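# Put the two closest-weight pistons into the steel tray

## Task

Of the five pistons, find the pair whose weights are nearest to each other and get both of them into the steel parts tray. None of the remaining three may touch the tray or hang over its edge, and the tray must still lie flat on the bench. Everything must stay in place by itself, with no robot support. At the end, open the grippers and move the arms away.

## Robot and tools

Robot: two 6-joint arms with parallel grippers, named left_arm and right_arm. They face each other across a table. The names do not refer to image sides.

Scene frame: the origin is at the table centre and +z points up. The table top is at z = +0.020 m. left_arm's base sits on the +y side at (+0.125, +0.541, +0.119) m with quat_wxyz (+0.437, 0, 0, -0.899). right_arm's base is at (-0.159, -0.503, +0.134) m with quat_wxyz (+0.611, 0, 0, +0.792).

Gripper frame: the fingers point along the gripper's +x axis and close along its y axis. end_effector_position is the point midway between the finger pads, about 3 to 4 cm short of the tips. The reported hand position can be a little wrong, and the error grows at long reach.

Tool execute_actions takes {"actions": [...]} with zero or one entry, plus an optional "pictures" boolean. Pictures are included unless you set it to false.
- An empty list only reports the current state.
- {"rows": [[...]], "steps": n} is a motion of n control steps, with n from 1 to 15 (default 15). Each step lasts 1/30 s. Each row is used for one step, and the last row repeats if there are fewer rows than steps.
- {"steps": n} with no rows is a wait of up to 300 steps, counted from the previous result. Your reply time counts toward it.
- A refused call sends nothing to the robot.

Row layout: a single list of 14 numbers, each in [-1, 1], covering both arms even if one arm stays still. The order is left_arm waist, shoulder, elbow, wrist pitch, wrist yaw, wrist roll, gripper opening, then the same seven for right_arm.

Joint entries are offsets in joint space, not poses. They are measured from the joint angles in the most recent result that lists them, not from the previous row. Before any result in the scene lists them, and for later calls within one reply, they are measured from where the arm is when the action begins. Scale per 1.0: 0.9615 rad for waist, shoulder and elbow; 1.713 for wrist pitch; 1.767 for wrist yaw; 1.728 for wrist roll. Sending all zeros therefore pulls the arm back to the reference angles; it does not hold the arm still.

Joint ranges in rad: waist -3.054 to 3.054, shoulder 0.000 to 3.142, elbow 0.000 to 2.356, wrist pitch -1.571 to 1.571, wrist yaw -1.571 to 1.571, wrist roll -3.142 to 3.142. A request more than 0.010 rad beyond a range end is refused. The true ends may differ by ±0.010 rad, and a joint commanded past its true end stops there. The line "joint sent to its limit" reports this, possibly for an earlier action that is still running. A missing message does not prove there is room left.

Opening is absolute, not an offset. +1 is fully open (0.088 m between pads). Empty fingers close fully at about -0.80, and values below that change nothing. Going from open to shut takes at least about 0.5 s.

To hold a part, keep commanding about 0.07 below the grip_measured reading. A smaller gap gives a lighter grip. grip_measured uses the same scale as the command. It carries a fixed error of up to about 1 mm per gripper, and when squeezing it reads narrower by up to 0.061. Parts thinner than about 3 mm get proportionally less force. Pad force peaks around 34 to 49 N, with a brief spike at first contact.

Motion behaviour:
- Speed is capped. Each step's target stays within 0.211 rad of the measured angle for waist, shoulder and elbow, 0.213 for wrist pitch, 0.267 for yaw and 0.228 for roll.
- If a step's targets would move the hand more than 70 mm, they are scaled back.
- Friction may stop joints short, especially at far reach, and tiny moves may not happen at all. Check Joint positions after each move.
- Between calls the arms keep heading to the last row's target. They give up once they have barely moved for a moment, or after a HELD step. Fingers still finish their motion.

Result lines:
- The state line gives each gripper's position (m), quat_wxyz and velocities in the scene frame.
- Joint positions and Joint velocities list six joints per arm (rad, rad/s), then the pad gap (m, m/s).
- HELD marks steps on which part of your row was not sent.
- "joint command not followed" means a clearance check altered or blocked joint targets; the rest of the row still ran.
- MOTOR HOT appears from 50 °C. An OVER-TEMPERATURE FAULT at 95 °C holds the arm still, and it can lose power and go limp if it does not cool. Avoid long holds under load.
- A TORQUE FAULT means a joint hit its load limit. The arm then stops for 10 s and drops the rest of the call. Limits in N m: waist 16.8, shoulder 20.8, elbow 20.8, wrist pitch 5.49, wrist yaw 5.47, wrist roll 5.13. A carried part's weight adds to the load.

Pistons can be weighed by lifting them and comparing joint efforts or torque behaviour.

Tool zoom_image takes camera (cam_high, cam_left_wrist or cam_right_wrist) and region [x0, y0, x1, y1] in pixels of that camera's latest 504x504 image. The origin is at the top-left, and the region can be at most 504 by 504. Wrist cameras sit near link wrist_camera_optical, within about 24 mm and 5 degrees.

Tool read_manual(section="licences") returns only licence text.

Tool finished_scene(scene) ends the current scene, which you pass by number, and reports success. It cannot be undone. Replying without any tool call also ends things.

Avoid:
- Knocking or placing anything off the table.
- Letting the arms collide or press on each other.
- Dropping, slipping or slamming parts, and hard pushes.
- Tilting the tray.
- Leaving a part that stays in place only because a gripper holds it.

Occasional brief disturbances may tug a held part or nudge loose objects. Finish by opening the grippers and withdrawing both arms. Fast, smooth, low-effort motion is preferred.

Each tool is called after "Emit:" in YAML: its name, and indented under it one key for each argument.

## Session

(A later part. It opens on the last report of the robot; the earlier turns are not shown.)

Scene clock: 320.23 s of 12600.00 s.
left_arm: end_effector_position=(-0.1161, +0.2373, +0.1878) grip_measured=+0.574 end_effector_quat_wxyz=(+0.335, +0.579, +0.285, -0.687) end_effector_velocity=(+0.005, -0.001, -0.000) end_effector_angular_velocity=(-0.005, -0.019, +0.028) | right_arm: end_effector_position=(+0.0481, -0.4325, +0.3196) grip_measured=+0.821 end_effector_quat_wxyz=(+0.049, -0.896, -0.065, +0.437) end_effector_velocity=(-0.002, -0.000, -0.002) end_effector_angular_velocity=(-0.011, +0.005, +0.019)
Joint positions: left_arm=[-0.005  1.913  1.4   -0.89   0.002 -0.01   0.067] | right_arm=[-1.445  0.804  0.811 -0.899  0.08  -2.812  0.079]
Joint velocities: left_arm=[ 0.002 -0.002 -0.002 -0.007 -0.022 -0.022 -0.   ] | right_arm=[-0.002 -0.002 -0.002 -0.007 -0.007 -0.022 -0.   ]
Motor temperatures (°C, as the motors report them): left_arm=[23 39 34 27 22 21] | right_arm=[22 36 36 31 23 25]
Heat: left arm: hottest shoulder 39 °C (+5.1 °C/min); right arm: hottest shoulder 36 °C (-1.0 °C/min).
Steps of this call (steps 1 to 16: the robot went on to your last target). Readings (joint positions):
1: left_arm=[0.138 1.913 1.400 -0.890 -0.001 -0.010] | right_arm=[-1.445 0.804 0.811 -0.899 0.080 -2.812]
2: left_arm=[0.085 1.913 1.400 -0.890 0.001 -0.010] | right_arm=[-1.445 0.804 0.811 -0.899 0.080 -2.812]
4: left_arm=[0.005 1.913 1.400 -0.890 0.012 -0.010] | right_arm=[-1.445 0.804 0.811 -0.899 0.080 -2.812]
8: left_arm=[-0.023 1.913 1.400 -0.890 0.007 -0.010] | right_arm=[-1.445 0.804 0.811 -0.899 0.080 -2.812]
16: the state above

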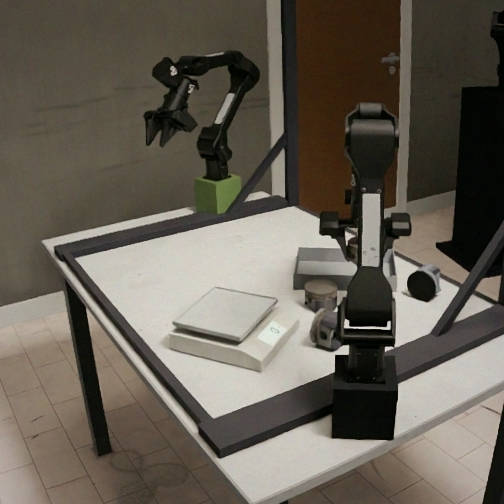

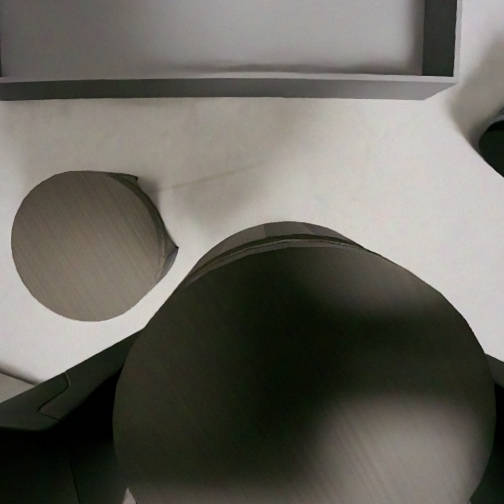

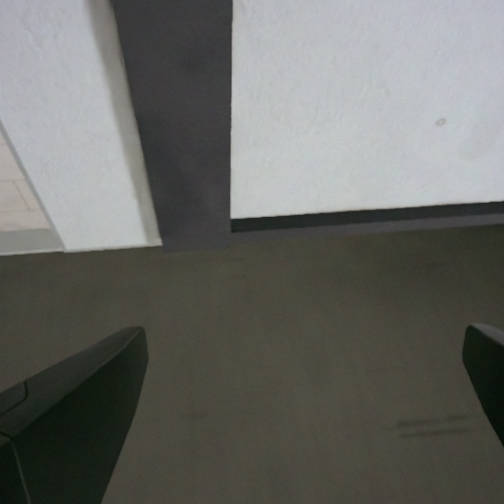

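Emit:
execute_actions:
  actions:
    - {"rows":[[-0.005,0.015,0.035,-0.006,0,0,0.49,0,0,0,0,0,0,0.82],[-0.01,0.04,0.085,-0.015,0,0,0.49,0,0,0,0,0,0,0.82],[-0.015,0.075,0.145,-0.026,0,0,0.49,0,0,0,0,0,0,0.82],[-0.02,0.115,0.21,-0.037,0,0,0.49,0,0,0,0,0,0,0.82],[-0.025,0.16,0.275,-0.048,0,0,0.49,0,0,0,0,0,0,0.82],[-0.03,0.205,0.34,-0.06,0,0,0.49,0,0,0,0,0,0,0.82],[-0.035,0.25,0.405,-0.072,0,0,0.49,0,0,0,0,0,0,0.82],[-0.04,0.295,0.47,-0.084,0,0,0.49,0,0,0,0,0,0,0.82],[-0.042,0.34,0.535,-0.095,0,0,0.49,0,0,0,0,0,0,0.82],[-0.042,0.385,0.6,-0.106,0,0,0.49,0,0,0,0,0,0,0.82],[-0.042,0.43,0.665,-0.117,0,0,0.49,0,0,0,0,0,0,0.82],[-0.042,0.475,0.73,-0.128,0,0,0.49,0,0,0,0,0,0,0.82],[-0.042,0.515,0.79,-0.138,0,0,0.49,0,0,0,0,0,0,0.82],[-0.042,0.55,0.84,-0.147,0,0,0.49,0,0,0,0,0,0,0.82],[-0.042,0.58,0.88,-0.155,0,0,0.49,0,0,0,0,0,0,0.82]]}
  pictures: false

Emit:
execute_actions:
  actions:
    - {"steps":18}

Scene clock: 328.37 s of 12600.00 s.
left_arm: end_effector_position=(-0.2059, +0.1570, +0.1890) grip_measured=+0.574 end_effector_quat_wxyz=(+0.326, +0.571, +0.267, -0.704) end_effector_velocity=(-0.112, -0.133, -0.119) end_effector_angular_velocity=(+0.085, -0.100, +0.009) | right_arm: end_effector_position=(+0.0481, -0.4325, +0.3196) grip_measured=+0.821 end_effector_quat_wxyz=(+0.049, -0.896, -0.065, +0.437) end_effector_velocity=(-0.001, -0.001, -0.002) end_effector_angular_velocity=(-0.011, +0.005, +0.014)
Joint positions: left_arm=[-0.046  2.375  2.124 -1.114  0.002 -0.01   0.067] | right_arm=[-1.445  0.804  0.811 -0.899  0.08  -2.812  0.079]
Joint velocities: left_arm=[-0.002  1.096  1.473 -0.505 -0.022 -0.007 -0.   ] | right_arm=[-0.007 -0.002 -0.002 -0.007 -0.007 -0.022 -0.   ]
Motor temperatures (°C, as the motors report them): left_arm=[23 39 34 27 22 21] | right_arm=[22 36 36 31 23 25]
Heat: left arm: hottest shoulder 39 °C (+5.1 °C/min); right arm: hottest shoulder 36 °C (-1.0 °C/min).
Steps of this call (steps 1 to 15: the robot went on to your last target; steps 16 to 90: nothing new was sent; then 4.63 s passed at rest; steps 91 to 105: all 15 steps of this action). Readings (joint positions):
91: left_arm=[-0.005 1.913 1.402 -0.892 0.002 -0.010] | right_arm=[-1.445 0.804 0.811 -0.899 0.080 -2.812]
92: left_arm=[-0.006 1.919 1.415 -0.905 0.002 -0.010] | right_arm=[-1.445 0.804 0.811 -0.899 0.080 -2.812]
94: left_arm=[-0.009 1.954 1.480 -0.932 0.002 -0.010] | right_arm=[-1.445 0.804 0.811 -0.899 0.080 -2.812]
98: left_arm=[-0.027 2.089 1.709 -0.987 0.002 -0.010] | right_arm=[-1.445 0.804 0.811 -0.899 0.080 -2.812]
105: the state above

Scene clock: 328.97 s of 12600.00 s.
left_arm: end_effector_position=(-0.2135, +0.1482, +0.1788) grip_measured=+0.574 end_effector_quat_wxyz=(+0.324, +0.576, +0.269, -0.700) end_effector_velocity=(+0.005, +0.003, -0.003) end_effector_angular_velocity=(+0.007, -0.033, +0.009) | right_arm: end_effector_position=(+0.0481, -0.4325, +0.3196) grip_measured=+0.821 end_effector_quat_wxyz=(+0.049, -0.896, -0.065, +0.437) end_effector_velocity=(+0.001, -0.001, +0.001) end_effector_angular_velocity=(-0.007, -0.010, -0.001)
Joint positions: left_arm=[-0.046  2.458  2.234 -1.154  0.002 -0.01   0.067] | right_arm=[-1.445  0.804  0.811 -0.899  0.08  -2.812  0.079]
Joint velocities: left_arm=[-0.002  0.002 -0.002 -0.022 -0.022 -0.007 -0.   ] | right_arm=[-0.002 -0.002 -0.002  0.007  0.007 -0.007 -0.   ]
Motor temperatures (°C, as the motors report them): left_arm=[23 39 34 27 22 21] | right_arm=[22 36 36 31 23 25]
Heat: left arm: hottest shoulder 39 °C (+5.0 °C/min); right arm: hottest shoulder 36 °C (-1.0 °C/min).
Steps of this call (steps 1 to 18: the robot went on to your last target). Readings (joint positions):
1: left_arm=[-0.046 2.405 2.162 -1.123 0.002 -0.010] | right_arm=[-1.445 0.804 0.811 -0.899 0.080 -2.812]
2: left_arm=[-0.046 2.425 2.186 -1.131 0.002 -0.010] | right_arm=[-1.445 0.804 0.811 -0.899 0.080 -2.812]
4: left_arm=[-0.046 2.448 2.208 -1.148 0.002 -0.010] | right_arm=[-1.445 0.804 0.811 -0.899 0.080 -2.812]
8: left_arm=[-0.046 2.458 2.223 -1.152 0.002 -0.010] | right_arm=[-1.445 0.804 0.811 -0.899 0.080 -2.812]
18: the state above

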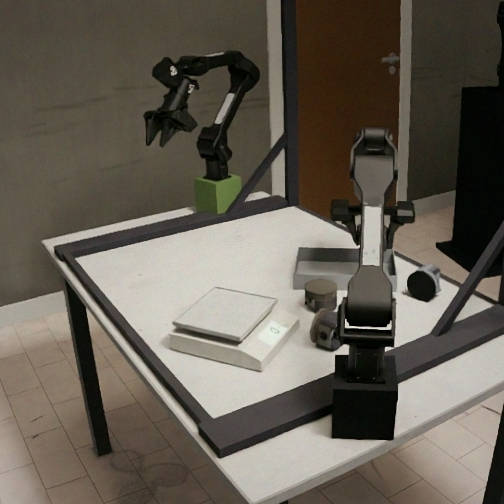

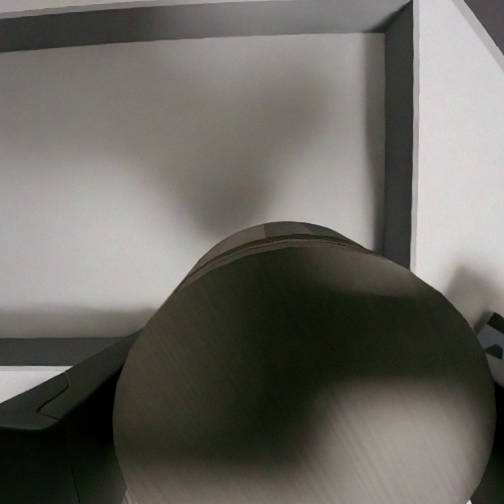

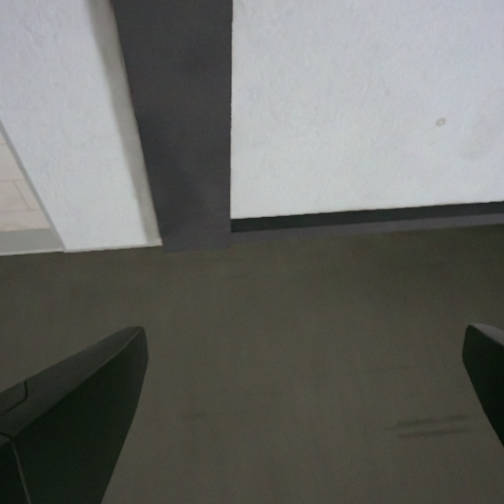

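Emit:
execute_actions:
  actions:
    - {"rows":[[0.005,0.01,0.01,0.012,0,0,0.49,0,0,0,0,0,0,0.82],[0.01,0.02,0.02,0.024,0,0,0.49,0,0,0,0,0,0,0.82],[0.016,0.03,0.03,0.035,0,0,0.49,0,0,0,0,0,0,0.82],[0.016,0.04,0.033,0.045,0,0,0.49,0,0,0,0,0,0,0.82],[0.016,0.052,0.033,0.054,0,0,0.49,0,0,0,0,0,0,0.82],[0.016,0.064,0.033,0.062,0,0,0.49,0,0,0,0,0,0,0.82],[0.016,0.075,0.033,0.068,0,0,0.49,0,0,0,0,0,0,0.82],[0.016,0.085,0.033,0.072,0,0,0.49,0,0,0,0,0,0,0.82],[0.016,0.094,0.033,0.075,0,0,0.49,0,0,0,0,0,0,0.82],[0.016,0.1,0.033,0.075,0,0,0.49,0,0,0,0,0,0,0.82]]}
  pictures: false

Emit:
execute_actions:
  actions:
    - {"steps":6}

Scene clock: 342.57 s of 12600.00 s.
left_arm: end_effector_position=(-0.2241, +0.1238, +0.1468) grip_measured=+0.574 end_effector_quat_wxyz=(+0.336, +0.554, +0.264, -0.714) end_effector_velocity=(+0.002, -0.000, -0.037) end_effector_angular_velocity=(+0.029, -0.045, +0.024) | right_arm: end_effector_position=(+0.0481, -0.4325, +0.3196) grip_measured=+0.821 end_effector_quat_wxyz=(+0.049, -0.896, -0.065, +0.437) end_effector_velocity=(-0.004, -0.001, -0.004) end_effector_angular_velocity=(-0.007, +0.021, +0.008)
Joint positions: left_arm=[-0.031  2.545  2.256 -1.033  0.002 -0.01   0.067] | right_arm=[-1.445  0.804  0.811 -0.899  0.08  -2.812  0.079]
Joint velocities: left_arm=[-0.002  0.071 -0.002  0.022 -0.022 -0.022 -0.   ] | right_arm=[-0.002 -0.002 -0.002 -0.022 -0.007 -0.007 -0.   ]
Motor temperatures (°C, as the motors report them): left_arm=[23 41 36 27 22 21] | right_arm=[22 36 36 31 23 25]
Heat: left arm: hottest shoulder 41 °C (+6.0 °C/min); right arm: hottest shoulder 36 °C (+0.0 °C/min).
Steps of this call (steps 1 to 15: the robot went on to your last target; steps 16 to 90: nothing new was sent; then 10.10 s passed at rest; steps 91 to 105: all 15 steps of this action). Readings (joint positions):
91: left_arm=[-0.046 2.458 2.234 -1.154 0.002 -0.010] | right_arm=[-1.445 0.804 0.811 -0.899 0.080 -2.812]
92: left_arm=[-0.045 2.458 2.234 -1.147 0.002 -0.010] | right_arm=[-1.445 0.804 0.811 -0.899 0.080 -2.812]
94: left_arm=[-0.043 2.466 2.241 -1.115 0.002 -0.010] | right_arm=[-1.445 0.804 0.811 -0.899 0.080 -2.812]
98: left_arm=[-0.034 2.493 2.255 -1.056 0.002 -0.010] | right_arm=[-1.445 0.804 0.811 -0.899 0.080 -2.812]
105: the state above

Scene clock: 342.77 s of 12600.00 s.
left_arm: end_effector_position=(-0.2248, +0.1229, +0.1464) grip_measured=+0.574 end_effector_quat_wxyz=(+0.337, +0.553, +0.263, -0.715) end_effector_velocity=(+0.001, +0.002, +0.000) end_effector_angular_velocity=(+0.002, -0.009, +0.006) | right_arm: end_effector_position=(+0.0481, -0.4325, +0.3196) grip_measured=+0.821 end_effector_quat_wxyz=(+0.049, -0.896, -0.065, +0.437) end_effector_velocity=(-0.002, -0.000, -0.002) end_effector_angular_velocity=(+0.007, +0.010, -0.004)
Joint positions: left_arm=[-0.031  2.547  2.257 -1.027  0.002 -0.01   0.067] | right_arm=[-1.445  0.804  0.811 -0.899  0.08  -2.812  0.079]
Joint velocities: left_arm=[-0.002 -0.002 -0.002 -0.007 -0.007 -0.007 -0.   ] | right_arm=[-0.002 -0.002 -0.002 -0.007 -0.007  0.007  0.   ]
Motor temperatures (°C, as the motors report them): left_arm=[23 42 36 27 22 21] | right_arm=[22 36 36 31 23 25]
Heat: left arm: hottest shoulder 42 °C (+7.0 °C/min); right arm: hottest shoulder 36 °C (+0.0 °C/min).
Steps of this call (steps 1 to 6: the robot went on to your last target). Readings (joint positions):
1: left_arm=[-0.031 2.547 2.256 -1.032 0.002 -0.010] | right_arm=[-1.445 0.804 0.811 -0.899 0.080 -2.812]
2: left_arm=[-0.031 2.547 2.256 -1.031 0.002 -0.010] | right_arm=[-1.445 0.804 0.811 -0.899 0.080 -2.812]
4: left_arm=[-0.031 2.547 2.256 -1.029 0.002 -0.010] | right_arm=[-1.445 0.804 0.811 -0.899 0.080 -2.812]
6: the state above

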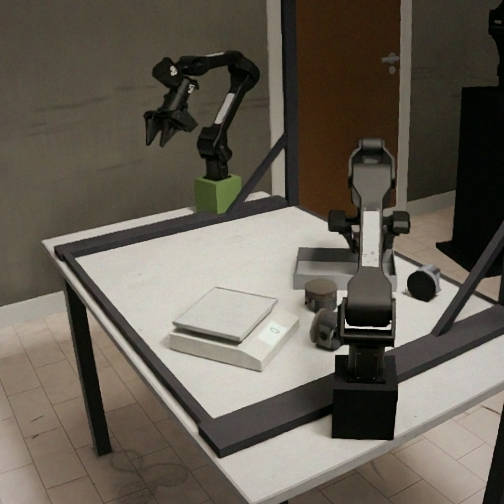

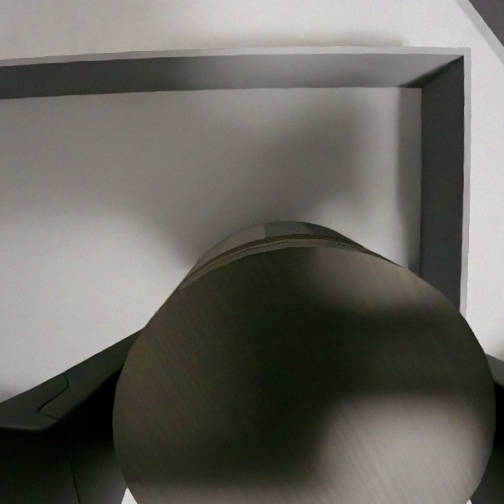

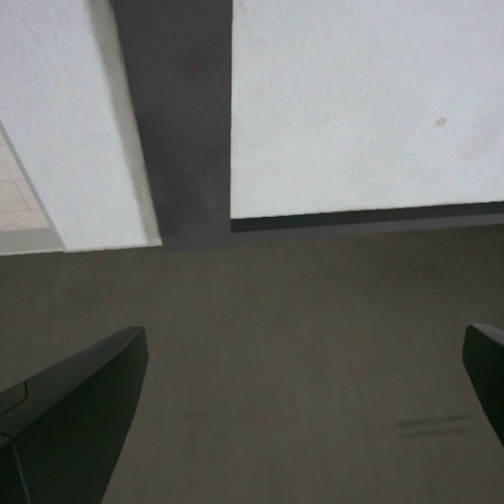

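Emit:
execute_actions:
  actions:
    - {"rows":[[0,0.012,0,0.002,0,0,0.49,0,0,0,0,0,0,0.82],[0,0.021,0,0.004,0,0,0.49,0,0,0,0,0,0,0.82],[0,0.03,0,0.006,0,0,0.49,0,0,0,0,0,0,0.82],[0,0.039,0,0.008,0,0,0.49,0,0,0,0,0,0,0.82],[0,0.048,0,0.01,0,0,0.49,0,0,0,0,0,0,0.82],[0,0.057,0,0.012,0,0,0.49,0,0,0,0,0,0,0.82],[0,0.065,0,0.014,0,0,0.49,0,0,0,0,0,0,0.82],[0,0.073,0,0.016,0,0,0.49,0,0,0,0,0,0,0.82],[0,0.08,0,0.018,0,0,0.49,0,0,0,0,0,0,0.82],[0,0.086,0,0.018,0,0,0.49,0,0,0,0,0,0,0.82],[0,0.091,0,0.018,0,0,0.49,0,0,0,0,0,0,0.82],[0,0.096,0,0.018,0,0,0.49,0,0,0,0,0,0,0.82]]}
  pictures: false

Emit:
execute_actions:
  actions:
    - {"steps":6}
  pictures: false

Emit:
execute_actions:
  actions:
    - {"rows":[[0,0.01,0,0,0,0,0.49,0,0,0,0,0,0,0.82],[0,0.013,0,0,0,0,0.49,0,0,0,0,0,0,0.82],[0,0.016,0,0,0,0,0.49,0,0,0,0,0,0,0.82],[0,0.019,0,0,0,0,0.49,0,0,0,0,0,0,0.82],[0,0.022,0,0.002,0,0,0.49,0,0,0,0,0,0,0.82],[0,0.025,0,0.003,0,0,0.49,0,0,0,0,0,0,0.82],[0,0.028,0,0.004,0,0,0.49,0,0,0,0,0,0,0.82],[0,0.031,0,0.005,0,0,0.49,0,0,0,0,0,0,0.82],[0,0.034,0,0.005,0,0,0.49,0,0,0,0,0,0,0.82],[0,0.037,0,0.005,0,0,0.49,0,0,0,0,0,0,0.82]]}

Scene clock: 353.47 s of 12600.00 s.
left_arm: end_effector_position=(-0.2234, +0.1246, +0.1060) grip_measured=+0.574 end_effector_quat_wxyz=(+0.330, +0.572, +0.272, -0.700) end_effector_velocity=(+0.004, +0.008, -0.043) end_effector_angular_velocity=(+0.062, -0.044, -0.011) | right_arm: end_effector_position=(+0.0481, -0.4325, +0.3196) grip_measured=+0.821 end_effector_quat_wxyz=(+0.049, -0.896, -0.065, +0.437) end_effector_velocity=(-0.005, +0.002, -0.004) end_effector_angular_velocity=(+0.003, +0.026, +0.022)
Joint positions: left_arm=[-0.031  2.626  2.257 -1.002  0.002 -0.01   0.067] | right_arm=[-1.445  0.804  0.811 -0.899  0.08  -2.812  0.079]
Joint velocities: left_arm=[-0.002  0.081 -0.002  0.007  0.007  0.007 -0.   ] | right_arm=[ 0.002 -0.002 -0.002 -0.022 -0.022 -0.007  0.   ]
Motor temperatures (°C, as the motors report them): left_arm=[23 44 36 27 22 21] | right_arm=[22 36 36 31 23 25]
Heat: left arm: hottest shoulder 44 °C (+8.1 °C/min); right arm: hottest shoulder 36 °C (+0.0 °C/min).
Steps of this call (steps 1 to 15: the robot went on to your last target; steps 16 to 90: nothing new was sent; then 7.20 s passed at rest; steps 91 to 105: all 15 steps of this action). Readings (joint positions):
91: left_arm=[-0.031 2.547 2.257 -1.027 0.002 -0.010] | right_arm=[-1.445 0.804 0.811 -0.899 0.080 -2.812]
92: left_arm=[-0.031 2.547 2.257 -1.027 0.002 -0.010] | right_arm=[-1.445 0.804 0.811 -0.899 0.080 -2.812]
94: left_arm=[-0.031 2.551 2.257 -1.023 0.002 -0.010] | right_arm=[-1.445 0.804 0.811 -0.899 0.080 -2.812]
98: left_arm=[-0.031 2.575 2.257 -1.010 0.002 -0.010] | right_arm=[-1.445 0.804 0.811 -0.899 0.080 -2.812]
105: the state above

Scene clock: 353.67 s of 12600.00 s.
left_arm: end_effector_position=(-0.2238, +0.1242, +0.1050) grip_measured=+0.574 end_effector_quat_wxyz=(+0.330, +0.571, +0.272, -0.701) end_effector_velocity=(-0.002, +0.002, +0.004) end_effector_angular_velocity=(+0.004, +0.008, +0.003) | right_arm: end_effector_position=(+0.0481, -0.4325, +0.3196) grip_measured=+0.821 end_effector_quat_wxyz=(+0.049, -0.896, -0.065, +0.437) end_effector_velocity=(-0.002, +0.002, -0.002) end_effector_angular_velocity=(-0.009, +0.007, +0.040)
Joint positions: left_arm=[-0.031  2.628  2.257 -0.998  0.002 -0.01   0.067] | right_arm=[-1.445  0.804  0.811 -0.899  0.08  -2.812  0.079]
Joint velocities: left_arm=[-0.002 -0.007  0.002 -0.007  0.007 -0.007 -0.   ] | right_arm=[-0.002 -0.002 -0.002 -0.007 -0.022 -0.037 -0.   ]
Motor temperatures (°C, as the motors report them): left_arm=[23 44 36 27 22 21] | right_arm=[22 36 36 31 23 25]
Heat: left arm: hottest shoulder 44 °C (+8.0 °C/min); right arm: hottest shoulder 36 °C (+0.0 °C/min).
Steps of this call (steps 1 to 6: the robot went on to your last target). Readings (joint positions):
1: left_arm=[-0.031 2.628 2.257 -1.002 0.002 -0.010] | right_arm=[-1.445 0.804 0.811 -0.899 0.080 -2.812]
2: left_arm=[-0.031 2.628 2.257 -1.001 0.002 -0.010] | right_arm=[-1.445 0.804 0.811 -0.899 0.080 -2.812]
4: left_arm=[-0.031 2.628 2.257 -1.000 0.002 -0.010] | right_arm=[-1.445 0.804 0.811 -0.899 0.080 -2.812]
6: the state above

Scene clock: 354.17 s of 12600.00 s.
left_arm: end_effector_position=(-0.2229, +0.1252, +0.0948) grip_measured=+0.574 end_effector_quat_wxyz=(+0.328, +0.576, +0.274, -0.696) end_effector_velocity=(+0.005, +0.006, -0.023) end_effector_angular_velocity=(+0.036, -0.037, +0.006) | right_arm: end_effector_position=(+0.0481, -0.4325, +0.3196) grip_measured=+0.821 end_effector_quat_wxyz=(+0.049, -0.896, -0.065, +0.437) end_effector_velocity=(-0.002, +0.001, -0.001) end_effector_angular_velocity=(-0.000, +0.003, +0.013)
Joint positions: left_arm=[-0.031  2.648  2.257 -0.993  0.002 -0.01   0.067] | right_arm=[-1.445  0.804  0.811 -0.899  0.08  -2.812  0.079]
Joint velocities: left_arm=[-0.002  0.042 -0.002 -0.007 -0.007 -0.007 -0.   ] | right_arm=[ 0.002 -0.007 -0.002 -0.007 -0.007 -0.007 -0.   ]
Motor temperatures (°C, as the motors report them): left_arm=[23 44 36 27 22 21] | right_arm=[22 36 36 31 23 25]
Heat: left arm: hottest shoulder 44 °C (+8.1 °C/min); right arm: hottest shoulder 36 °C (+0.0 °C/min).
Steps of this call (steps 1 to 15: all 15 steps of this action). Readings (joint positions):
1: left_arm=[-0.031 2.628 2.257 -0.998 0.002 -0.010] | right_arm=[-1.445 0.804 0.811 -0.899 0.080 -2.812]
2: left_arm=[-0.031 2.628 2.257 -0.998 0.002 -0.010] | right_arm=[-1.445 0.804 0.811 -0.899 0.080 -2.812]
4: left_arm=[-0.031 2.630 2.257 -0.998 0.002 -0.010] | right_arm=[-1.445 0.804 0.811 -0.899 0.080 -2.812]
8: left_arm=[-0.031 2.633 2.257 -0.996 0.002 -0.010] | right_arm=[-1.445 0.804 0.811 -0.899 0.080 -2.812]
15: the state above

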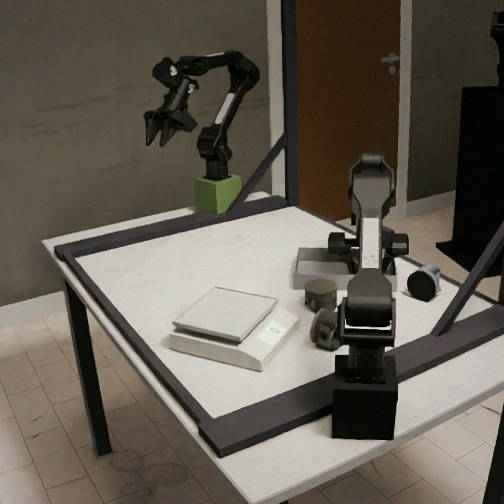

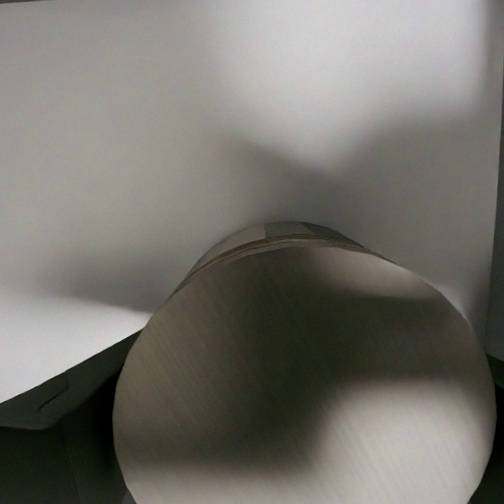

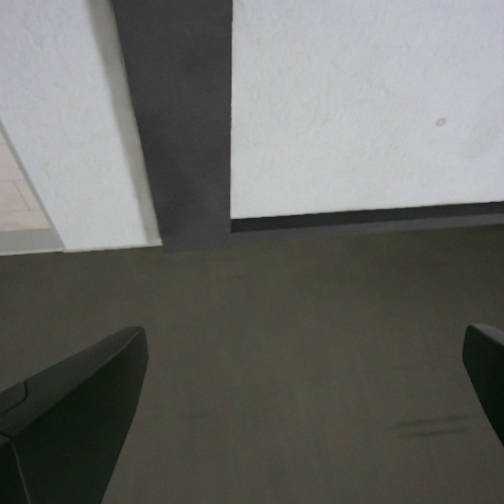

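Emit:
execute_actions:
  actions:
    - {"rows":[[0,0.014,0,0,0,0,0.49,0,0,0,0,0,0,0.82],[0,0.017,0,0,0,0,0.49,0,0,0,0,0,0,0.82],[0,0.02,0,0,0,0,0.49,0,0,0,0,0,0,0.82],[0,0.023,0,0,0,0,0.49,0,0,0,0,0,0,0.82],[0,0.026,0,0,0,0,0.49,0,0,0,0,0,0,0.82],[0,0.029,0,0,0,0,0.49,0,0,0,0,0,0,0.82],[0,0.032,0,0,0,0,0.49,0,0,0,0,0,0,0.82]]}
  pictures: false

Scene clock: 358.77 s of 12600.00 s.
left_arm: end_effector_position=(-0.2219, +0.1263, +0.0885) grip_measured=+0.574 end_effector_quat_wxyz=(+0.327, +0.581, +0.276, -0.693) end_effector_velocity=(-0.001, +0.002, +0.003) end_effector_angular_velocity=(+0.007, +0.005, +0.003) | right_arm: end_effector_position=(+0.0481, -0.4325, +0.3196) grip_measured=+0.821 end_effector_quat_wxyz=(+0.049, -0.896, -0.065, +0.437) end_effector_velocity=(-0.002, -0.000, -0.002) end_effector_angular_velocity=(-0.002, +0.008, +0.008)
Joint positions: left_arm=[-0.031  2.66   2.257 -0.992  0.002 -0.01   0.067] | right_arm=[-1.445  0.804  0.811 -0.899  0.08  -2.812  0.079]
Joint velocities: left_arm=[-0.002 -0.007 -0.002 -0.007  0.007 -0.007 -0.   ] | right_arm=[-0.002 -0.002 -0.002 -0.007 -0.007 -0.007 -0.   ]
Motor temperatures (°C, as the motors report them): left_arm=[23 44 36 27 22 21] | right_arm=[22 36 37 31 23 25]
Heat: left arm: hottest shoulder 44 °C (+7.0 °C/min); right arm: hottest elbow 37 °C (+1.0 °C/min).
Steps of this call (steps 1 to 15: the robot went on to your last target; steps 16 to 90: nothing new was sent; then 1.10 s passed at rest; steps 91 to 105: all 15 steps of this action). Readings (joint positions):
91: left_arm=[-0.031 2.649 2.257 -0.992 0.002 -0.010] | right_arm=[-1.445 0.804 0.811 -0.899 0.080 -2.812]
92: left_arm=[-0.031 2.649 2.257 -0.992 0.002 -0.010] | right_arm=[-1.445 0.804 0.811 -0.899 0.080 -2.812]
94: left_arm=[-0.031 2.650 2.257 -0.992 0.002 -0.010] | right_arm=[-1.445 0.804 0.811 -0.899 0.080 -2.812]
98: left_arm=[-0.031 2.655 2.257 -0.992 0.002 -0.010] | right_arm=[-1.445 0.804 0.811 -0.899 0.080 -2.812]
105: the state above

Emit:
execute_actions:
  actions:
    - {"rows":[[0,0,0,0,0,0,0.6,0,0,0,0,0,0,0.82],[0,0,0,0,0,0,0.7,0,0,0,0,0,0,0.82],[0,0,0,0,0,0,0.82,0,0,0,0,0,0,0.82],[0,0,0,0,0,0,0.82,0,0,0,0,0,0,0.82],[0,0,0,0,0,0,0.82,0,0,0,0,0,0,0.82],[0,-0.02,0,0,0,0,0.82,0,0,0,0,0,0,0.82],[0,-0.037,0,0,0,0,0.82,0,0,0,0,0,0,0.82],[0,-0.054,0,0,0,0,0.82,0,0,0,0,0,0,0.82],[0,-0.072,0,0,0,0,0.82,0,0,0,0,0,0,0.82],[0,-0.09,0,0,0,0,0.82,0,0,0,0,0,0,0.82],[0,-0.108,0,0,0,0,0.82,0,0,0,0,0,0,0.82],[0,-0.126,0,0,0,0,0.82,0,0,0,0,0,0,0.82],[0,-0.143,0,0,0,0,0.82,0,0,0,0,0,0,0.82],[0,-0.158,0,0,0,0,0.82,0,0,0,0,0,0,0.82],[0,-0.17,0,0,0,0,0.82,0,0,0,0,0,0,0.82]]}
  pictures: false

Emit:
execute_actions:
  actions:
    - {"steps":10}

Emit:
execute_actions:
  actions:
    - {"rows":[[0.01,-0.04,-0.03,0,0,0.007,1,0,0,0,0,0,0,0.82],[0.025,-0.08,-0.07,0.005,0,0.014,1,0,0,0,0,0,0,0.82],[0.045,-0.12,-0.125,0.012,0,0.021,1,0,0,0,0,0,0,0.82],[0.065,-0.16,-0.185,0.02,0,0.028,1,0,0,0,0,0,0,0.82],[0.085,-0.2,-0.25,0.03,0,0.035,1,0,0,0,0,0,0,0.82],[0.105,-0.24,-0.315,0.04,0,0.042,1,0,0,0,0,0,0,0.82],[0.125,-0.28,-0.38,0.05,0,0.05,1,0,0,0,0,0,0,0.82],[0.145,-0.315,-0.445,0.06,0,0.058,1,0,0,0,0,0,0,0.82],[0.165,-0.35,-0.51,0.07,0,0.066,1,0,0,0,0,0,0,0.82],[0.185,-0.38,-0.575,0.08,0,0.074,1,0,0,0,0,0,0,0.82],[0.205,-0.41,-0.64,0.09,0,0.082,1,0,0,0,0,0,0,0.82],[0.22,-0.435,-0.705,0.1,0,0.088,1,0,0,0,0,0,0,0.82],[0.235,-0.455,-0.765,0.108,0,0.094,1,0,0,0,0,0,0,0.82],[0.247,-0.472,-0.82,0.115,0,0.098,1,0,0,0,0,0,0,0.82],[0.255,-0.485,-0.867,0.121,0,0.1,1,0,0,0,0,0,0,0.82]]}
  pictures: false

Emit:
execute_actions:
  actions:
    - {"steps":16}

Scene clock: 373.77 s of 12600.00 s.
left_arm: end_effector_position=(-0.2288, +0.1180, +0.1419) grip_measured=+0.816 end_effector_quat_wxyz=(+0.340, +0.545, +0.259, -0.722) end_effector_velocity=(-0.031, -0.037, +0.324) end_effector_angular_velocity=(-0.466, +0.383, +0.007) | right_arm: end_effector_position=(+0.0481, -0.4325, +0.3196) grip_measured=+0.821 end_effector_quat_wxyz=(+0.049, -0.896, -0.065, +0.437) end_effector_velocity=(-0.004, -0.002, -0.004) end_effector_angular_velocity=(-0.007, +0.021, +0.003)
Joint positions: left_arm=[-0.031  2.559  2.257 -0.993  0.001 -0.01   0.079] | right_arm=[-1.445  0.804  0.811 -0.899  0.08  -2.812  0.079]
Joint velocities: left_arm=[-0.002 -0.608  0.002 -0.007 -0.007 -0.007  0.001] | right_arm=[-0.007 -0.002 -0.002 -0.022 -0.007 -0.007 -0.   ]
Motor temperatures (°C, as the motors report them): left_arm=[23 45 36 27 22 21] | right_arm=[22 36 37 31 23 25]
Heat: left arm: hottest shoulder 45 °C (+6.0 °C/min); right arm: hottest elbow 37 °C (+1.0 °C/min).
Steps of this call (steps 1 to 15: the robot went on to your last target; steps 16 to 90: nothing new was sent; then 11.50 s passed at rest; steps 91 to 105: all 15 steps of this action). Readings (joint positions):
91: left_arm=[-0.031 2.661 2.257 -0.993 0.001 -0.010] | right_arm=[-1.445 0.804 0.811 -0.899 0.080 -2.812]
92: left_arm=[-0.031 2.661 2.257 -0.993 0.001 -0.010] | right_arm=[-1.445 0.804 0.811 -0.899 0.080 -2.812]
94: left_arm=[-0.031 2.661 2.257 -0.993 0.001 -0.010] | right_arm=[-1.445 0.804 0.811 -0.899 0.080 -2.812]
98: left_arm=[-0.031 2.653 2.257 -0.993 0.001 -0.010] | right_arm=[-1.445 0.804 0.811 -0.899 0.080 -2.812]
105: the state above

Scene clock: 374.10 s of 12600.00 s.
left_arm: end_effector_position=(-0.2320, +0.1142, +0.1781) grip_measured=+0.817 end_effector_quat_wxyz=(+0.348, +0.519, +0.247, -0.740) end_effector_velocity=(+0.006, +0.004, -0.001) end_effector_angular_velocity=(+0.013, -0.034, +0.012) | right_arm: end_effector_position=(+0.0481, -0.4325, +0.3196) grip_measured=+0.821 end_effector_quat_wxyz=(+0.049, -0.896, -0.065, +0.437) end_effector_velocity=(-0.001, +0.000, +0.000) end_effector_angular_velocity=(-0.000, +0.003, +0.008)
Joint positions: left_arm=[-0.031  2.493  2.26  -0.992  0.001 -0.01   0.079] | right_arm=[-1.445  0.804  0.811 -0.899  0.08  -2.812  0.079]
Joint velocities: left_arm=[-0.002 -0.002  0.002 -0.037 -0.022 -0.007 -0.   ] | right_arm=[-0.002 -0.002  0.002 -0.007 -0.007 -0.007 -0.   ]
Motor temperatures (°C, as the motors report them): left_arm=[23 46 36 27 22 21] | right_arm=[22 36 37 31 23 25]
Heat: left arm: hottest shoulder 46 °C (+7.1 °C/min); right arm: hottest elbow 37 °C (+1.0 °C/min).
Steps of this call (steps 1 to 10: the robot went on to your last target). Readings (joint positions):
1: left_arm=[-0.031 2.541 2.257 -0.993 0.001 -0.010] | right_arm=[-1.445 0.804 0.811 -0.899 0.080 -2.812]
2: left_arm=[-0.031 2.524 2.257 -0.992 0.001 -0.010] | right_arm=[-1.445 0.804 0.811 -0.899 0.080 -2.812]
4: left_arm=[-0.031 2.501 2.259 -0.992 0.001 -0.010] | right_arm=[-1.445 0.804 0.811 -0.899 0.080 -2.812]
8: left_arm=[-0.031 2.493 2.260 -0.991 0.001 -0.010] | right_arm=[-1.445 0.804 0.811 -0.899 0.080 -2.812]
10: the state above

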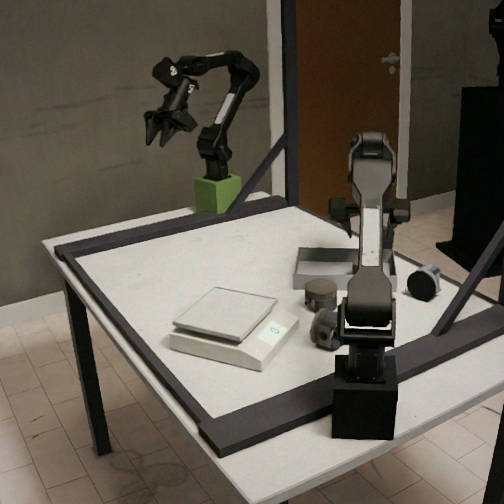

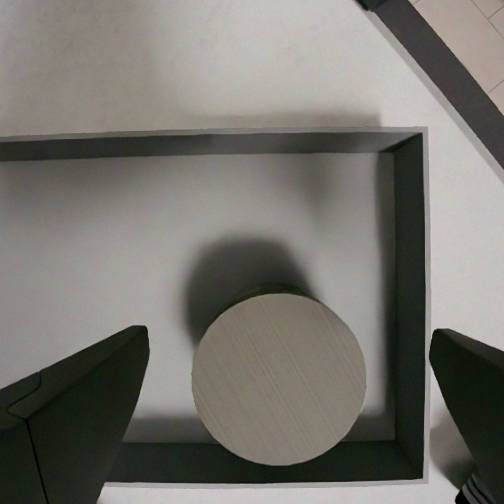

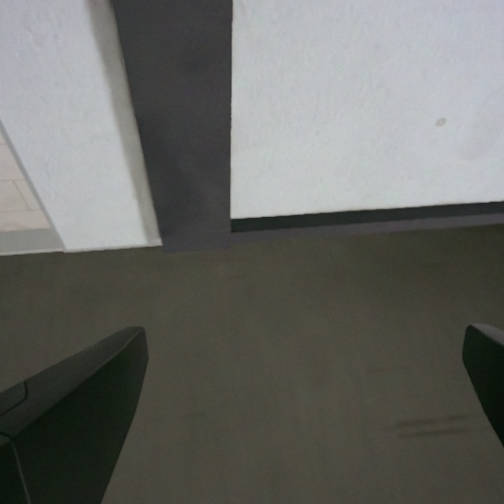

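Scene clock: 374.60 s of 12600.00 s.
left_arm: end_effector_position=(-0.0747, +0.1438, +0.1784) grip_measured=+0.984 end_effector_quat_wxyz=(+0.377, +0.548, +0.272, -0.695) end_effector_velocity=(+0.330, +0.254, -0.248) end_effector_angular_velocity=(+0.714, -0.443, +0.198) | right_arm: end_effector_position=(+0.0481, -0.4325, +0.3196) grip_measured=+0.821 end_effector_quat_wxyz=(+0.049, -0.896, -0.065, +0.437) end_effector_velocity=(-0.000, +0.000, -0.000) end_effector_angular_velocity=(+0.012, -0.003, -0.004)
Joint positions: left_arm=[ 0.199  2.067  1.566 -0.814  0.001  0.143  0.087] | right_arm=[-1.445  0.804  0.811 -0.899  0.08  -2.812  0.079]
Joint velocities: left_arm=[ 0.398 -0.545 -1.653  0.271 -0.022  0.212  0.   ] | right_arm=[-0.002 -0.007 -0.007  0.007 -0.007  0.007 -0.   ]
Motor temperatures (°C, as the motors report them): left_arm=[23 46 36 27 22 21] | right_arm=[22 36 37 31 23 25]
Heat: left arm: hottest shoulder 46 °C (+7.0 °C/min); right arm: hottest elbow 37 °C (+1.0 °C/min).
Steps of this call (steps 1 to 15: all 15 steps of this action). Readings (joint positions):
1: left_arm=[-0.031 2.493 2.256 -0.992 0.001 -0.008] | right_arm=[-1.445 0.804 0.811 -0.899 0.080 -2.812]
2: left_arm=[-0.030 2.483 2.244 -0.989 0.001 -0.003] | right_arm=[-1.445 0.804 0.811 -0.899 0.080 -2.812]
4: left_arm=[-0.020 2.437 2.181 -0.977 0.002 0.015] | right_arm=[-1.445 0.804 0.811 -0.899 0.080 -2.812]
8: left_arm=[0.046 2.291 1.976 -0.924 0.003 0.060] | right_arm=[-1.445 0.804 0.811 -0.899 0.080 -2.812]
15: the state above

Scene clock: 375.13 s of 12600.00 s.
left_arm: end_effector_position=(-0.0548, +0.1673, +0.1539) grip_measured=+0.985 end_effector_quat_wxyz=(+0.364, +0.573, +0.287, -0.676) end_effector_velocity=(+0.002, +0.003, -0.001) end_effector_angular_velocity=(+0.008, -0.011, +0.006) | right_arm: end_effector_position=(+0.0481, -0.4325, +0.3196) grip_measured=+0.821 end_effector_quat_wxyz=(+0.049, -0.896, -0.065, +0.437) end_effector_velocity=(-0.001, -0.002, -0.001) end_effector_angular_velocity=(-0.012, +0.003, -0.001)
Joint positions: left_arm=[ 0.216  2.039  1.437 -0.786 -0.     0.161  0.087] | right_arm=[-1.445  0.804  0.811 -0.899  0.08  -2.812  0.079]
Joint velocities: left_arm=[-0.002 -0.002 -0.007 -0.007 -0.007 -0.007 -0.   ] | right_arm=[-0.002 -0.002 -0.002 -0.007  0.007 -0.007 -0.   ]
Motor temperatures (°C, as the motors report them): left_arm=[23 46 36 27 22 21] | right_arm=[22 36 37 31 23 25]
Heat: left arm: hottest shoulder 46 °C (+7.1 °C/min); right arm: hottest elbow 37 °C (+1.0 °C/min).
Steps of this call (steps 1 to 16: the robot went on to your last target). Readings (joint positions):
1: left_arm=[0.210 2.054 1.521 -0.810 0.000 0.149] | right_arm=[-1.445 0.804 0.811 -0.899 0.080 -2.812]
2: left_arm=[0.217 2.050 1.489 -0.808 -0.000 0.153] | right_arm=[-1.445 0.804 0.811 -0.899 0.080 -2.812]
4: left_arm=[0.220 2.050 1.452 -0.797 -0.000 0.157] | right_arm=[-1.445 0.804 0.811 -0.899 0.080 -2.812]
8: left_arm=[0.217 2.046 1.437 -0.786 -0.000 0.160] | right_arm=[-1.445 0.804 0.811 -0.899 0.080 -2.812]
16: the state above

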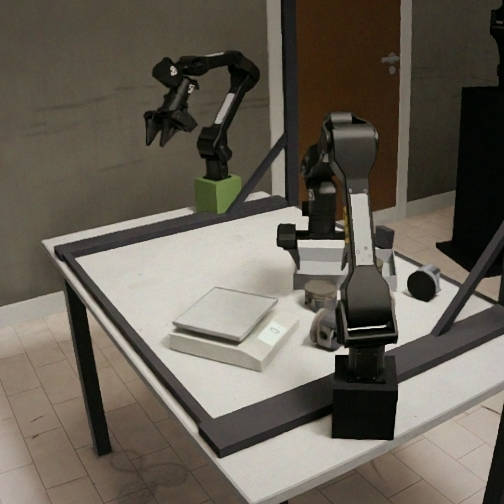

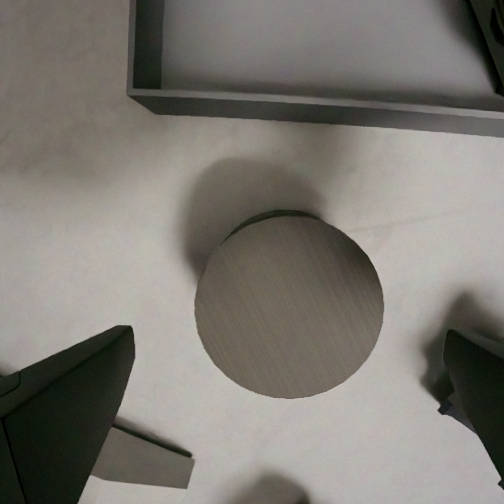

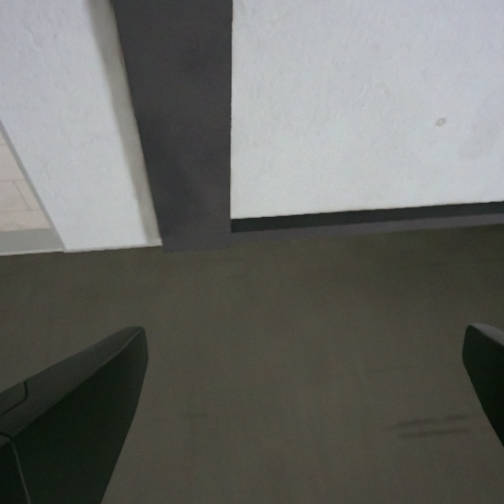

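Emit:
execute_actions:
  actions: []

Scene clock: 385.03 s of 12600.00 s.
left_arm: end_effector_position=(-0.0548, +0.1673, +0.1539) grip_measured=+0.985 end_effector_quat_wxyz=(+0.364, +0.573, +0.287, -0.676) end_effector_velocity=(+0.001, +0.002, -0.002) end_effector_angular_velocity=(+0.010, -0.008, +0.021) | right_arm: end_effector_position=(+0.0481, -0.4325, +0.3196) grip_measured=+0.821 end_effector_quat_wxyz=(+0.049, -0.896, -0.065, +0.437) end_effector_velocity=(-0.000, -0.003, +0.000) end_effector_angular_velocity=(-0.020, -0.003, +0.005)
Joint positions: left_arm=[ 0.216  2.039  1.437 -0.786 -0.     0.161  0.087] | right_arm=[-1.445  0.804  0.811 -0.899  0.08  -2.812  0.079]
Joint velocities: left_arm=[-0.002  0.002 -0.002 -0.007 -0.007 -0.022 -0.   ] | right_arm=[-0.007 -0.002  0.002 -0.007  0.007 -0.022 -0.   ]
Motor temperatures (°C, as the motors report them): left_arm=[23 46 36 27 22 21] | right_arm=[22 35 37 31 23 25]
Heat: left arm: hottest shoulder 46 °C (+7.0 °C/min); right arm: hottest elbow 37 °C (+1.0 °C/min).
Steps of this call (steps 1 to 15: the robot went on to your last target; steps 16 to 90: nothing new was sent; then 6.90 s passed at rest). Readings (joint positions):
1: left_arm=[0.216 2.039 1.437 -0.786 -0.000 0.161] | right_arm=[-1.445 0.804 0.811 -0.899 0.080 -2.812]
2: left_arm=[0.216 2.039 1.437 -0.786 -0.000 0.161] | right_arm=[-1.445 0.804 0.811 -0.899 0.080 -2.812]
4: left_arm=[0.216 2.039 1.437 -0.786 -0.000 0.161] | right_arm=[-1.445 0.804 0.811 -0.899 0.080 -2.812]
8: left_arm=[0.216 2.039 1.437 -0.786 -0.000 0.161] | right_arm=[-1.445 0.804 0.811 -0.899 0.080 -2.812]
90: the state above
All arms were judged still, so your last target was given up. Only a new action makes them travel on or press farther. Fingers that are still opening or closing keep moving.

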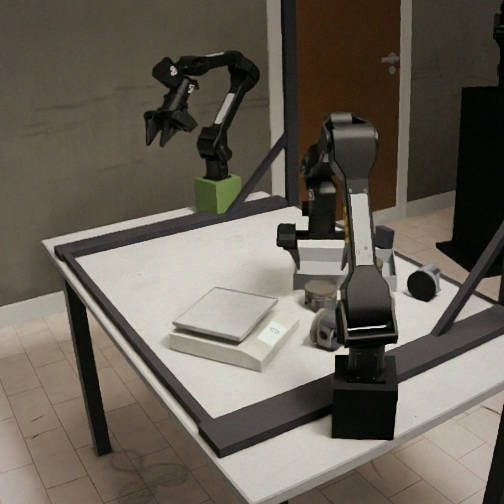

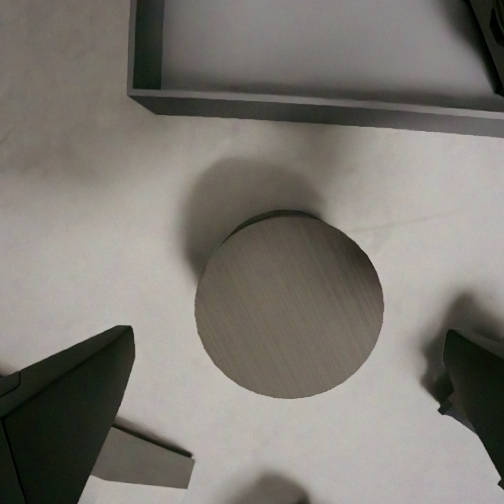

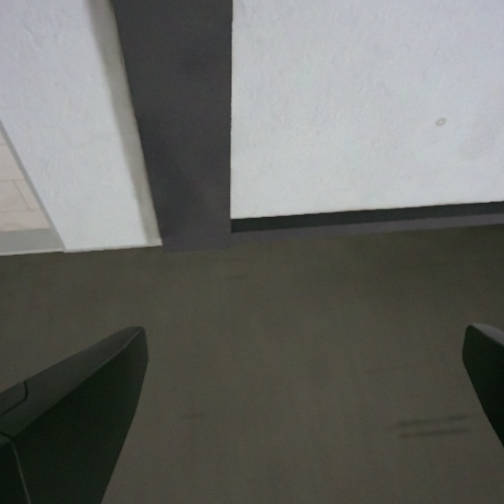

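Emit:
execute_actions:
  actions:
    - {"rows":[[0,0.01,-0.01,0.01,0,0,1,0,0,0,0,0,0,0.82],[0,0.025,-0.022,0.024,0,0,1,0,0,0,0,0,0,0.82],[0,0.04,-0.035,0.038,0,0,1,0,0,0,0,0,0,0.82],[0,0.055,-0.048,0.052,0,0,1,0,0,0,0,0,0,0.82],[0,0.07,-0.061,0.066,0,0,1,0,0,0,0,0,0,0.82],[0,0.085,-0.074,0.08,0,0,1,0,0,0,0,0,0,0.82],[0,0.1,-0.087,0.095,0,0,1,0,0,0,0,0,0,0.82],[0,0.115,-0.1,0.11,0,0,1,0,0,0,0,0,0,0.82],[0,0.13,-0.113,0.123,0,0,1,0,0,0,0,0,0,0.82],[0,0.142,-0.124,0.135,0,0,1,0,0,0,0,0,0,0.82],[0,0.153,-0.134,0.145,0,0,1,0,0,0,0,0,0,0.82]]}
  pictures: false

Emit:
execute_actions:
  actions:
    - {"steps":10}

Scene clock: 393.57 s of 12600.00 s.
left_arm: end_effector_position=(-0.0526, +0.1717, +0.0779) grip_measured=+0.985 end_effector_quat_wxyz=(+0.360, +0.580, +0.292, -0.670) end_effector_velocity=(+0.004, +0.008, -0.040) end_effector_angular_velocity=(+0.005, -0.007, +0.020) | right_arm: end_effector_position=(+0.0481, -0.4325, +0.3196) grip_measured=+0.821 end_effector_quat_wxyz=(+0.049, -0.896, -0.065, +0.437) end_effector_velocity=(+0.001, +0.001, +0.000) end_effector_angular_velocity=(+0.004, -0.006, +0.008)
Joint positions: left_arm=[ 0.216  2.174  1.316 -0.553 -0.     0.161  0.087] | right_arm=[-1.445  0.804  0.811 -0.899  0.08  -2.812  0.079]
Joint velocities: left_arm=[-0.002  0.066 -0.081  0.139 -0.007 -0.022 -0.   ] | right_arm=[-0.002 -0.002 -0.002  0.007 -0.007 -0.007  0.   ]
Motor temperatures (°C, as the motors report them): left_arm=[23 46 35 27 22 21] | right_arm=[22 35 37 31 23 25]
Heat: left arm: hottest shoulder 46 °C (+6.0 °C/min); right arm: hottest elbow 37 °C (+1.0 °C/min).
Steps of this call (steps 1 to 90: nothing new was sent; then 5.03 s passed at rest; steps 91 to 105: all 15 steps of this action). Readings (joint positions):
91: left_arm=[0.216 2.039 1.437 -0.784 -0.000 0.161] | right_arm=[-1.445 0.804 0.811 -0.899 0.080 -2.812]
92: left_arm=[0.216 2.039 1.435 -0.773 -0.000 0.161] | right_arm=[-1.445 0.804 0.811 -0.899 0.080 -2.812]
94: left_arm=[0.216 2.046 1.424 -0.738 -0.000 0.161] | right_arm=[-1.445 0.804 0.811 -0.899 0.080 -2.812]
98: left_arm=[0.216 2.091 1.385 -0.651 -0.000 0.161] | right_arm=[-1.445 0.804 0.811 -0.899 0.080 -2.812]
105: the state above

Scene clock: 393.90 s of 12600.00 s.
left_arm: end_effector_position=(-0.0537, +0.1695, +0.0777) grip_measured=+0.985 end_effector_quat_wxyz=(+0.362, +0.576, +0.289, -0.673) end_effector_velocity=(+0.001, +0.002, +0.000) end_effector_angular_velocity=(+0.004, -0.009, +0.006) | right_arm: end_effector_position=(+0.0481, -0.4325, +0.3196) grip_measured=+0.821 end_effector_quat_wxyz=(+0.049, -0.896, -0.065, +0.437) end_effector_velocity=(-0.002, +0.001, -0.002) end_effector_angular_velocity=(+0.009, +0.012, +0.012)
Joint positions: left_arm=[ 0.216  2.175  1.314 -0.538 -0.     0.161  0.087] | right_arm=[-1.445  0.804  0.811 -0.899  0.08  -2.812  0.079]
Joint velocities: left_arm=[-0.002 -0.002 -0.002 -0.007 -0.007 -0.007 -0.   ] | right_arm=[-0.007 -0.002 -0.002 -0.007 -0.022 -0.007 -0.   ]
Motor temperatures (°C, as the motors report them): left_arm=[23 46 35 27 22 21] | right_arm=[22 35 37 31 23 25]
Heat: left arm: hottest shoulder 46 °C (+6.0 °C/min); right arm: hottest elbow 37 °C (+1.0 °C/min).
Steps of this call (steps 1 to 10: the robot went on to your last target). Readings (joint positions):
1: left_arm=[0.216 2.175 1.314 -0.549 -0.000 0.161] | right_arm=[-1.445 0.804 0.811 -0.899 0.080 -2.812]
2: left_arm=[0.216 2.175 1.314 -0.545 -0.000 0.161] | right_arm=[-1.445 0.804 0.811 -0.899 0.080 -2.812]
4: left_arm=[0.216 2.175 1.314 -0.538 -0.000 0.161] | right_arm=[-1.445 0.804 0.811 -0.899 0.080 -2.812]
8: left_arm=[0.216 2.175 1.314 -0.538 -0.000 0.161] | right_arm=[-1.445 0.804 0.811 -0.899 0.080 -2.812]
10: the state above

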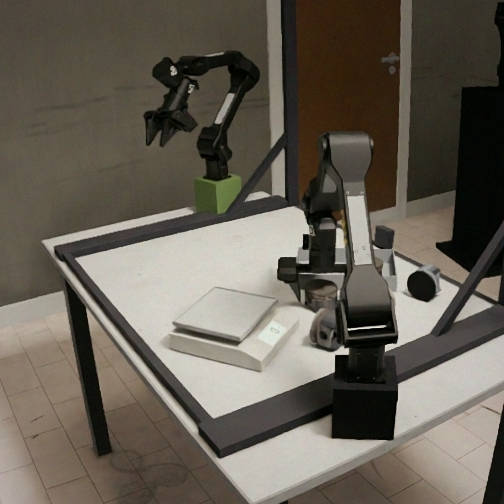

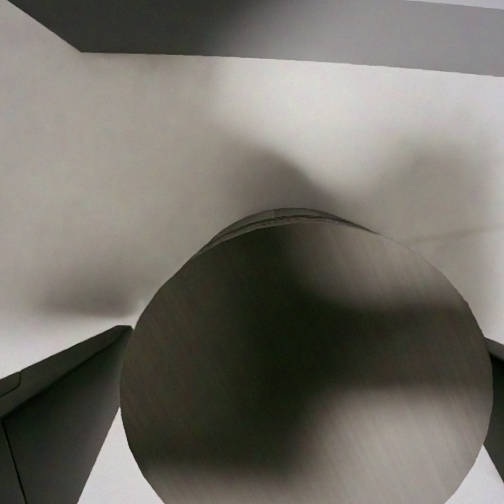

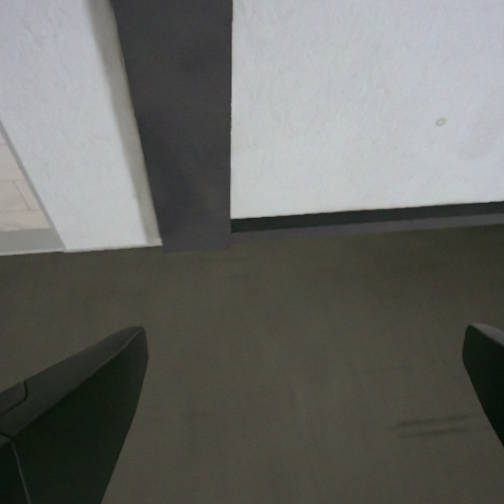

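Emit:
execute_actions:
  actions:
    - {"rows":[[0,0,0,0,0,0,0.9,0,0,0,0,0,0,0.82],[0,0,0,0,0,0,0.8,0,0,0,0,0,0,0.82],[0,0,0,0,0,0,0.72,0,0,0,0,0,0,0.82],[0,0,0,0,0,0,0.67,0,0,0,0,0,0,0.82],[0,0,0,0,0,0,0.63,0,0,0,0,0,0,0.82],[0,0,0,0,0,0,0.6,0,0,0,0,0,0,0.82],[0,0,0,0,0,0,0.57,0,0,0,0,0,0,0.82],[0,0,0,0,0,0,0.54,0,0,0,0,0,0,0.82],[0,0,0,0,0,0,0.51,0,0,0,0,0,0,0.82],[0,0,0,0,0,0,0.48,0,0,0,0,0,0,0.82]]}
  pictures: false

Scene clock: 397.93 s of 12600.00 s.
left_arm: end_effector_position=(-0.0539, +0.1695, +0.0777) grip_measured=+0.567 end_effector_quat_wxyz=(+0.362, +0.576, +0.290, -0.673) end_effector_velocity=(+0.001, +0.002, -0.004) end_effector_angular_velocity=(+0.003, -0.011, -0.008) | right_arm: end_effector_position=(+0.0481, -0.4325, +0.3196) grip_measured=+0.821 end_effector_quat_wxyz=(+0.049, -0.896, -0.065, +0.437) end_effector_velocity=(-0.002, -0.000, -0.002) end_effector_angular_velocity=(-0.011, +0.005, +0.019)
Joint positions: left_arm=[ 0.216  2.175  1.314 -0.538  0.001  0.161  0.067] | right_arm=[-1.445  0.804  0.811 -0.899  0.08  -2.812  0.079]
Joint velocities: left_arm=[-0.002  0.007 -0.007  0.007 -0.007  0.007  0.   ] | right_arm=[-0.002 -0.002 -0.002 -0.007 -0.007 -0.022 -0.   ]
Motor temperatures (°C, as the motors report them): left_arm=[23 46 35 27 22 21] | right_arm=[22 35 37 31 23 25]
Heat: left arm: hottest shoulder 46 °C (+5.0 °C/min); right arm: hottest elbow 37 °C (+1.0 °C/min).
Steps of this call (steps 1 to 30: the robot went on to your last target; steps 31 to 100: nothing new was sent; then 0.20 s passed at rest; steps 101 to 115: all 15 steps of this action). Readings (joint positions):
101: left_arm=[0.216 2.175 1.314 -0.538 -0.000 0.161] | right_arm=[-1.445 0.804 0.811 -0.899 0.080 -2.812]
102: left_arm=[0.216 2.175 1.314 -0.538 -0.000 0.161] | right_arm=[-1.445 0.804 0.811 -0.899 0.080 -2.812]
104: left_arm=[0.216 2.175 1.314 -0.538 -0.000 0.161] | right_arm=[-1.445 0.804 0.811 -0.899 0.080 -2.812]
108: left_arm=[0.216 2.175 1.314 -0.538 0.001 0.161] | right_arm=[-1.445 0.804 0.811 -0.899 0.080 -2.812]
115: the state above

Emit:
execute_actions:
  actions:
    - {"rows":[[0,-0.012,0.01,-0.01,0,0,0.48,0,0,0,0,0,0,0.82],[0,-0.027,0.025,-0.025,0,0,0.48,0,0,0,0,0,0,0.82],[0,-0.045,0.04,-0.043,0,0,0.48,0,0,0,0,0,0,0.82],[0,-0.063,0.057,-0.062,0,0,0.48,0,0,0,0,0,0,0.82],[0,-0.081,0.074,-0.081,0,0,0.48,0,0,0,0,0,0,0.82],[0,-0.099,0.092,-0.1,0,0,0.48,0,0,0,0,0,0,0.82],[0,-0.117,0.11,-0.12,0,0,0.48,0,0,0,0,0,0,0.82],[0,-0.134,0.128,-0.14,0,0,0.48,0,0,0,0,0,0,0.82],[0,-0.15,0.147,-0.16,0,0,0.48,0,0,0,0,0,0,0.82],[0,-0.164,0.167,-0.18,0,0,0.48,0,0,0,0,0,0,0.82],[0,-0.176,0.186,-0.197,0,0,0.48,0,0,0,0,0,0,0.82],[0,-0.185,0.202,-0.21,0,0,0.48,0,0,0,0,0,0,0.82],[0,-0.191,0.214,-0.218,0,0,0.48,0,0,0,0,0,0,0.82]]}
  pictures: false

Emit:
execute_actions:
  actions:
    - {"steps":10}
  pictures: false

Scene clock: 405.33 s of 12600.00 s.
left_arm: end_effector_position=(-0.0547, +0.1677, +0.1805) grip_measured=+0.567 end_effector_quat_wxyz=(+0.364, +0.573, +0.288, -0.676) end_effector_velocity=(-0.015, -0.031, +0.179) end_effector_angular_velocity=(-0.278, +0.114, +0.018) | right_arm: end_effector_position=(+0.0481, -0.4325, +0.3196) grip_measured=+0.821 end_effector_quat_wxyz=(+0.049, -0.896, -0.065, +0.437) end_effector_velocity=(-0.003, +0.003, +0.001) end_effector_angular_velocity=(+0.012, +0.003, +0.022)
Joint positions: left_arm=[ 0.216  2.008  1.501 -0.883  0.001  0.161  0.067] | right_arm=[-1.445  0.804  0.811 -0.899  0.08  -2.812  0.079]
Joint velocities: left_arm=[-0.007 -0.281  0.276 -0.256 -0.022 -0.022 -0.   ] | right_arm=[ 0.002 -0.007  0.002 -0.007 -0.022 -0.007 -0.   ]
Motor temperatures (°C, as the motors report them): left_arm=[23 46 35 27 22 21] | right_arm=[22 35 37 31 23 25]
Heat: left arm: hottest shoulder 46 °C (+4.1 °C/min); right arm: hottest elbow 37 °C (+1.0 °C/min).
Steps of this call (steps 1 to 15: the robot went on to your last target; steps 16 to 90: nothing new was sent; then 3.90 s passed at rest; steps 91 to 105: all 15 steps of this action). Readings (joint positions):
91: left_arm=[0.216 2.175 1.315 -0.540 0.001 0.161] | right_arm=[-1.445 0.804 0.811 -0.899 0.080 -2.812]
92: left_arm=[0.216 2.174 1.318 -0.548 0.001 0.161] | right_arm=[-1.445 0.804 0.811 -0.899 0.080 -2.812]
94: left_arm=[0.216 2.168 1.332 -0.591 0.001 0.161] | right_arm=[-1.445 0.804 0.811 -0.899 0.080 -2.812]
98: left_arm=[0.216 2.121 1.378 -0.708 0.001 0.161] | right_arm=[-1.445 0.804 0.811 -0.899 0.080 -2.812]
105: the state above

Scene clock: 405.67 s of 12600.00 s.
left_arm: end_effector_position=(-0.0538, +0.1696, +0.1877) grip_measured=+0.567 end_effector_quat_wxyz=(+0.363, +0.574, +0.288, -0.675) end_effector_velocity=(-0.000, -0.001, +0.001) end_effector_angular_velocity=(-0.008, +0.000, +0.020) | right_arm: end_effector_position=(+0.0481, -0.4325, +0.3196) grip_measured=+0.821 end_effector_quat_wxyz=(+0.049, -0.896, -0.065, +0.437) end_effector_velocity=(-0.001, +0.000, +0.000) end_effector_angular_velocity=(+0.009, +0.006, -0.004)
Joint positions: left_arm=[ 0.216  1.996  1.514 -0.912  0.001  0.161  0.067] | right_arm=[-1.445  0.804  0.811 -0.899  0.08  -2.812  0.079]
Joint velocities: left_arm=[-0.002 -0.002 -0.002  0.007 -0.007 -0.022 -0.   ] | right_arm=[-0.002 -0.002  0.002 -0.007 -0.007  0.007 -0.   ]
Motor temperatures (°C, as the motors report them): left_arm=[23 46 35 27 22 21] | right_arm=[22 35 37 31 23 25]
Heat: left arm: hottest shoulder 46 °C (+4.1 °C/min); right arm: hottest elbow 37 °C (+1.0 °C/min).
Steps of this call (steps 1 to 10: the robot went on to your last target). Readings (joint positions):
1: left_arm=[0.216 2.001 1.509 -0.891 0.001 0.161] | right_arm=[-1.445 0.804 0.811 -0.899 0.080 -2.812]
2: left_arm=[0.216 1.997 1.513 -0.896 0.001 0.161] | right_arm=[-1.445 0.804 0.811 -0.899 0.080 -2.812]
4: left_arm=[0.216 1.996 1.514 -0.904 0.001 0.161] | right_arm=[-1.445 0.804 0.811 -0.899 0.080 -2.812]
8: left_arm=[0.216 1.996 1.514 -0.912 0.001 0.161] | right_arm=[-1.445 0.804 0.811 -0.899 0.080 -2.812]
10: the state above


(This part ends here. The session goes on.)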